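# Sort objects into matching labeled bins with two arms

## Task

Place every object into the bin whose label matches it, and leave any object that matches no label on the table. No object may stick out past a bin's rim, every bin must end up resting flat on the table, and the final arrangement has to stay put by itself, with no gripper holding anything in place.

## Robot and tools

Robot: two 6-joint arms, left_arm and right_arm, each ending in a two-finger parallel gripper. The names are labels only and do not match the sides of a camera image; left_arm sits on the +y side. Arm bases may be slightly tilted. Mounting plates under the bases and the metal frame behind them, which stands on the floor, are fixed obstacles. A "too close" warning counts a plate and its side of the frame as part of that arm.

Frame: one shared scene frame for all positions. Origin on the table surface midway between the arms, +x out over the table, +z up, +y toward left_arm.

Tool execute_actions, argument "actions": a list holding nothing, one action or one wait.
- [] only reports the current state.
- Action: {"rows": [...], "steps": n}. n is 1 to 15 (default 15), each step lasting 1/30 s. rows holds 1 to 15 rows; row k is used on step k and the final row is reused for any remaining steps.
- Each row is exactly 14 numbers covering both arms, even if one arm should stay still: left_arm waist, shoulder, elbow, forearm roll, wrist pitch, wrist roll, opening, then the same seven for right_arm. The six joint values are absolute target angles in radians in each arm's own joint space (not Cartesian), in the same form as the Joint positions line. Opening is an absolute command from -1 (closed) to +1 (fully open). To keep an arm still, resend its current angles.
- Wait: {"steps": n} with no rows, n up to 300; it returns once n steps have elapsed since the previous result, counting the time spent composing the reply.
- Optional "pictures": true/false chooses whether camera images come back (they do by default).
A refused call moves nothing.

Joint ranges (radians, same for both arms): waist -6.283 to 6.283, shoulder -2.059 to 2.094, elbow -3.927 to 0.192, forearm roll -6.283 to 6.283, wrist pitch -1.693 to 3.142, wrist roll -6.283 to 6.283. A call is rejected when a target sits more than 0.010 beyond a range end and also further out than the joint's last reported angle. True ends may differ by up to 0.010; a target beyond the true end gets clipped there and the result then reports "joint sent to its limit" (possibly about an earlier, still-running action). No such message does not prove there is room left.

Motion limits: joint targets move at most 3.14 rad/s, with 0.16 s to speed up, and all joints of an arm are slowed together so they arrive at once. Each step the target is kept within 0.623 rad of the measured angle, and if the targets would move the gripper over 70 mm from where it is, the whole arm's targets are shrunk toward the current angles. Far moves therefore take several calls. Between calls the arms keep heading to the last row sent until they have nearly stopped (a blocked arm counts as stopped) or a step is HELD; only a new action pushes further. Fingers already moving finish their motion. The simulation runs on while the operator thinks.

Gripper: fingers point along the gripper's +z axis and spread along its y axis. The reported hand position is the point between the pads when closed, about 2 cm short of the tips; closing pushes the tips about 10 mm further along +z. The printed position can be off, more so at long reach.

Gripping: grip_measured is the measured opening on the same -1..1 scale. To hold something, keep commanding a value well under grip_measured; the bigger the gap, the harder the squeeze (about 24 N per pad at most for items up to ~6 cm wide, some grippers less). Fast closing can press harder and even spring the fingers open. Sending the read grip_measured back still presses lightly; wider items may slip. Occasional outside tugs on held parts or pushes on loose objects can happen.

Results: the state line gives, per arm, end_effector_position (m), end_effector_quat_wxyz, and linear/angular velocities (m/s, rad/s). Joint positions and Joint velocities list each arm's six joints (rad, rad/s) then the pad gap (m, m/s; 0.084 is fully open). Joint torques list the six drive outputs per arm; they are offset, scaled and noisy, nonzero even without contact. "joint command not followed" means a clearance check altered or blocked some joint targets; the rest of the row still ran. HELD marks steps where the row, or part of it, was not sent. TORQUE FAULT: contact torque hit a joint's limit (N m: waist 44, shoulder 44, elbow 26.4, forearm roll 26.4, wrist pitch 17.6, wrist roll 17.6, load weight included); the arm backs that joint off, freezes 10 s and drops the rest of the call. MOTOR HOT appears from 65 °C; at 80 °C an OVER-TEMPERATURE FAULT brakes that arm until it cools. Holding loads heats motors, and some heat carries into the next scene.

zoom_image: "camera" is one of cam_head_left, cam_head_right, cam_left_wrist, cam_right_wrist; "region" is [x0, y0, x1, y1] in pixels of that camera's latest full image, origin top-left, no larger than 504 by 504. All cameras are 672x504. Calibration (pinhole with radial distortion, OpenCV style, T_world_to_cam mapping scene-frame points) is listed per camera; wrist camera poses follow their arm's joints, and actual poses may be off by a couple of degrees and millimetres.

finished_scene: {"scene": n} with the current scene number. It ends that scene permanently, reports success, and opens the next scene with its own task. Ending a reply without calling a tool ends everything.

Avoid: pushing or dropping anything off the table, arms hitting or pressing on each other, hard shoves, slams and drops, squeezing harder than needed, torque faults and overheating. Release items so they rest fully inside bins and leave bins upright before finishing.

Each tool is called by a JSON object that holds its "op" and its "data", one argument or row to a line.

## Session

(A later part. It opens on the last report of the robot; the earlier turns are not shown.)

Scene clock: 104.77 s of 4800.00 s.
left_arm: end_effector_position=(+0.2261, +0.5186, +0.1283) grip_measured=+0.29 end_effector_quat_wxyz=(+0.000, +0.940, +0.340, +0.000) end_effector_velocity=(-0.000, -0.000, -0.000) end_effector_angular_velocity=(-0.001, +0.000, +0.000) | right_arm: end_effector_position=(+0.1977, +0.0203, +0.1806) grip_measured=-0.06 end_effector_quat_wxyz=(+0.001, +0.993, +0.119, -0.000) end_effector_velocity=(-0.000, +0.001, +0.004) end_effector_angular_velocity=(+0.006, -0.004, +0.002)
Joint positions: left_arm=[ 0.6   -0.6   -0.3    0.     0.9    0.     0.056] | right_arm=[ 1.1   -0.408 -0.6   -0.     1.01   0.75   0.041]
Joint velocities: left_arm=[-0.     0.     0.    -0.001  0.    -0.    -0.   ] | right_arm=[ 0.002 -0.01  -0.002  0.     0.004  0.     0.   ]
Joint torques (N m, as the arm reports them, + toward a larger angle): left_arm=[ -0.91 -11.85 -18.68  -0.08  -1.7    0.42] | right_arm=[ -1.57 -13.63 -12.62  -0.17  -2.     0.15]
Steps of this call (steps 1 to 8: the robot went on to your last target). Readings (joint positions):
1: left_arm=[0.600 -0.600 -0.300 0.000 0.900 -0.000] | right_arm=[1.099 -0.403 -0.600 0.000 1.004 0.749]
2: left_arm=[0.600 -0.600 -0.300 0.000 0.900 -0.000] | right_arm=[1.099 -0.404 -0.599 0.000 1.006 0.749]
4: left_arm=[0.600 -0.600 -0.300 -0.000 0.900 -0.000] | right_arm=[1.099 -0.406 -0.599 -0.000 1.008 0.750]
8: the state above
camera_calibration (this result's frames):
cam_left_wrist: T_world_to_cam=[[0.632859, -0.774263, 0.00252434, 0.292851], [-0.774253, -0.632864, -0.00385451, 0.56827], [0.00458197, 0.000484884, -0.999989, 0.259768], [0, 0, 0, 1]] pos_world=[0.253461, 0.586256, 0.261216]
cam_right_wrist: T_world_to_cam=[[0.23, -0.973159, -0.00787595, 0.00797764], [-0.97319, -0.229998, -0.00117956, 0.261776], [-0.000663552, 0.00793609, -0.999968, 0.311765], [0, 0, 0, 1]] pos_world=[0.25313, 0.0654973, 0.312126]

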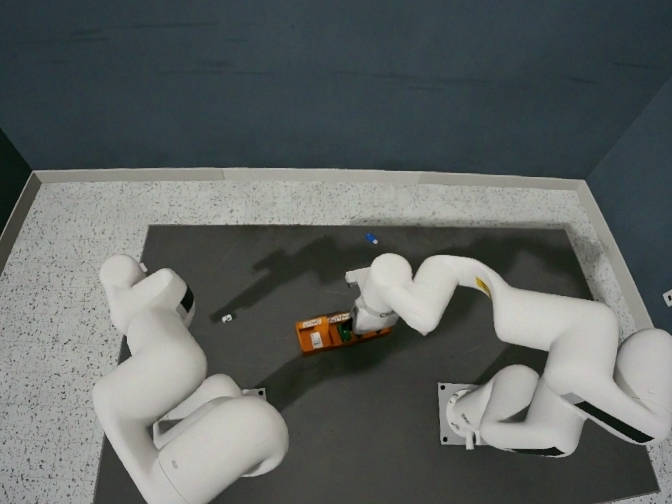

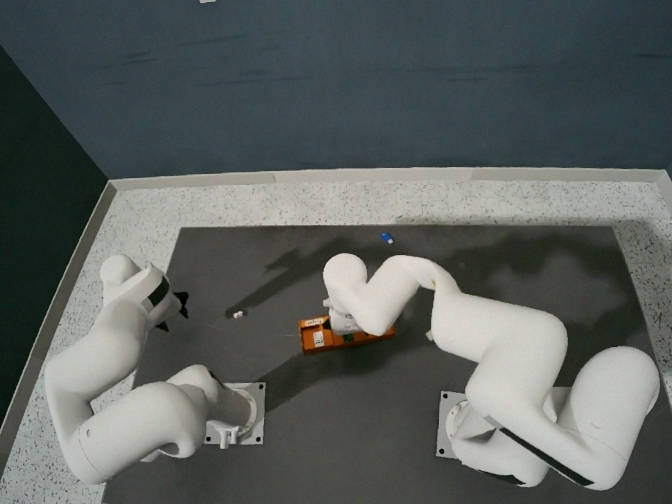

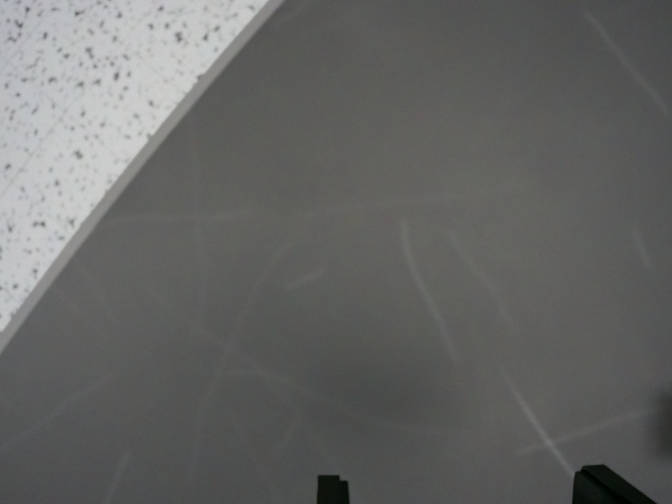

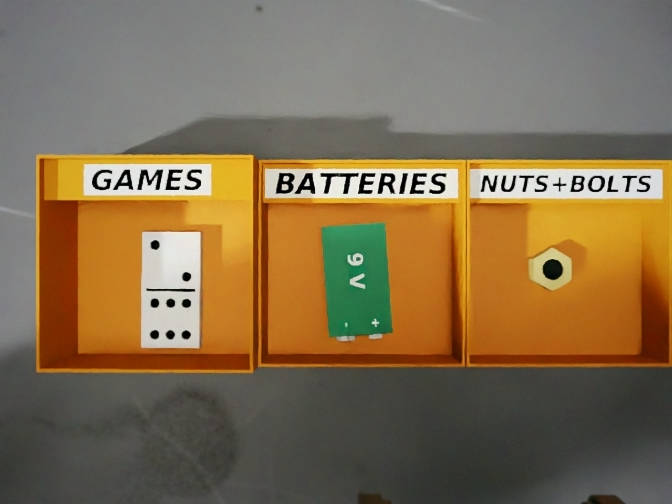

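{"op": "execute_actions", "data": {
  "actions": [
    {"rows":[[0.6,-0.6,-0.3,0,0.9,0,0.3,0.45,-0.3,-0.8,0,0.8,0.2,-0.05]]}
  ],
  "pictures": false
}}

{"op": "execute_actions", "data": {
  "actions": [
    {"steps":20}
  ]
}}

Scene clock: 109.53 s of 4800.00 s.
left_arm: end_effector_position=(+0.2261, +0.5186, +0.1283) grip_measured=+0.29 end_effector_quat_wxyz=(+0.000, +0.940, +0.340, +0.000) end_effector_velocity=(-0.000, +0.000, -0.000) end_effector_angular_velocity=(+0.000, +0.000, -0.000) | right_arm: end_effector_position=(+0.3492, -0.0341, +0.2209) grip_measured=-0.06 end_effector_quat_wxyz=(-0.044, +0.992, +0.089, +0.079) end_effector_velocity=(+0.328, -0.217, +0.095) end_effector_angular_velocity=(+0.116, -0.407, -0.154)
Joint positions: left_arm=[ 0.6   -0.6   -0.3    0.     0.9    0.     0.056] | right_arm=[ 0.71  -0.344 -0.721 -0.     0.883  0.419  0.041]
Joint velocities: left_arm=[ 0.     0.     0.001  0.001 -0.001 -0.    -0.   ] | right_arm=[-0.885  0.149 -0.269  0.    -0.282 -0.743 -0.   ]
Joint torques (N m, as the arm reports them, + toward a larger angle): left_arm=[ -1.28 -12.08 -18.29   0.31  -1.7    0.4 ] | right_arm=[ -1.69 -16.6  -12.83  -0.12  -2.29   0.43]
Steps of this call (steps 1 to 15: the robot went on to your last target; steps 16 to 90: nothing new was sent; then 1.27 s passed at rest; steps 91 to 105: all 15 steps of this action). Readings (joint positions):
91: left_arm=[0.600 -0.600 -0.300 0.000 0.900 0.000] | right_arm=[1.100 -0.410 -0.600 0.000 1.010 0.750]
92: left_arm=[0.600 -0.600 -0.300 0.000 0.900 -0.000] | right_arm=[1.097 -0.409 -0.601 0.000 1.009 0.747]
94: left_arm=[0.600 -0.600 -0.300 0.000 0.900 -0.000] | right_arm=[1.060 -0.402 -0.612 0.000 0.996 0.711]
98: left_arm=[0.600 -0.600 -0.300 -0.000 0.900 -0.000] | right_arm=[0.923 -0.380 -0.656 -0.000 0.952 0.598]
105: the state above

Scene clock: 110.20 s of 4800.00 s.
left_arm: end_effector_position=(+0.2261, +0.5186, +0.1283) grip_measured=+0.29 end_effector_quat_wxyz=(+0.000, +0.940, +0.340, +0.000) end_effector_velocity=(-0.000, -0.000, -0.000) end_effector_angular_velocity=(-0.001, +0.000, +0.001) | right_arm: end_effector_position=(+0.4373, -0.1146, +0.2504) grip_measured=-0.06 end_effector_quat_wxyz=(-0.040, +0.986, +0.069, +0.144) end_effector_velocity=(+0.002, -0.002, +0.002) end_effector_angular_velocity=(+0.001, -0.006, -0.002)
Joint positions: left_arm=[ 0.6   -0.6   -0.3   -0.     0.9    0.     0.056] | right_arm=[ 0.451 -0.3   -0.8    0.     0.8    0.2    0.041]
Joint velocities: left_arm=[-0.    -0.     0.001 -0.     0.    -0.001  0.   ] | right_arm=[-0.007 -0.    -0.003  0.    -0.002 -0.005 -0.   ]
Joint torques (N m, as the arm reports them, + toward a larger angle): left_arm=[ -0.59 -11.98 -18.4    0.22  -1.6    0.37] | right_arm=[ -1.71 -17.76 -13.24  -0.25  -2.45   0.31]
Steps of this call (steps 1 to 20: the robot went on to your last target). Readings (joint positions):
1: left_arm=[0.600 -0.600 -0.300 -0.000 0.900 -0.000] | right_arm=[0.680 -0.339 -0.730 -0.000 0.874 0.394]
2: left_arm=[0.600 -0.600 -0.300 -0.000 0.900 -0.000] | right_arm=[0.651 -0.334 -0.739 -0.000 0.865 0.370]
4: left_arm=[0.600 -0.600 -0.300 0.000 0.900 0.000] | right_arm=[0.594 -0.324 -0.756 -0.000 0.846 0.321]
8: left_arm=[0.600 -0.600 -0.300 -0.000 0.900 -0.000] | right_arm=[0.490 -0.307 -0.788 -0.000 0.813 0.235]
20: the state above
camera_calibration (this result's frames):
cam_left_wrist: T_world_to_cam=[[0.63286, -0.774262, 0.0025244, 0.292851], [-0.774253, -0.632864, -0.00385457, 0.56827], [0.00458205, 0.000484874, -0.999989, 0.259768], [0, 0, 0, 1]] pos_world=[0.253461, 0.586256, 0.261216]
cam_right_wrist: T_world_to_cam=[[0.14367, -0.987216, -0.0690203, -0.126417], [-0.949507, -0.117853, -0.29077, 0.539064], [0.278919, 0.10731, -0.9543, 0.260399], [0, 0, 0, 1]] pos_world=[0.457378, -0.0892139, 0.396517]

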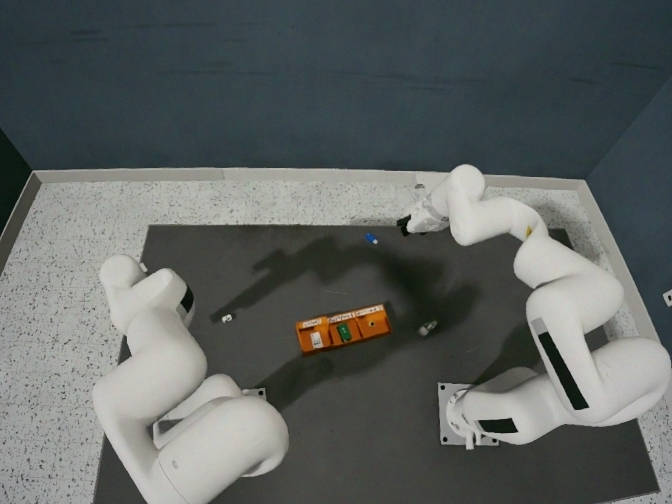

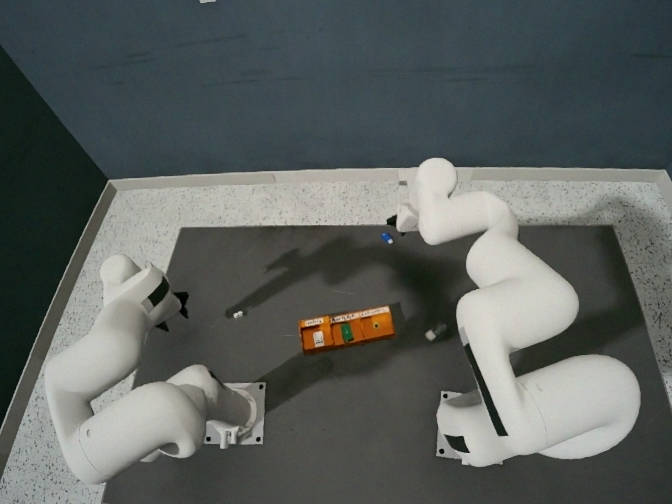

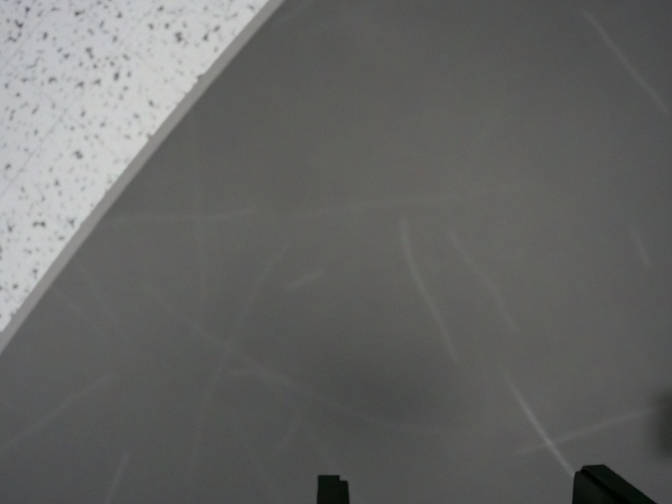

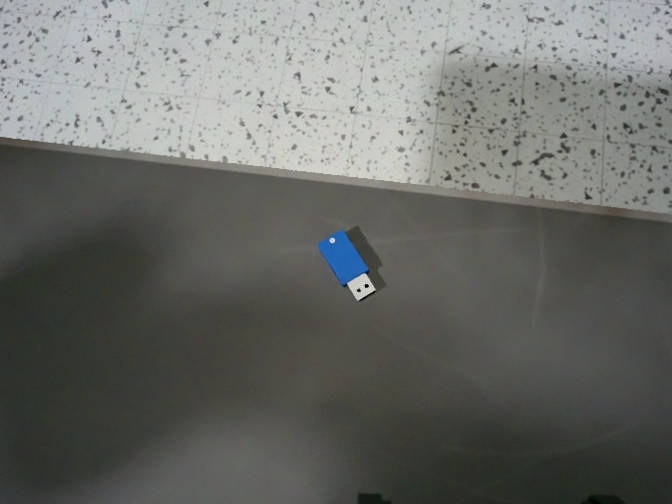

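{"op": "finished_scene", "data": {
  "scene": 2
}}

The scene is finished: the task was done.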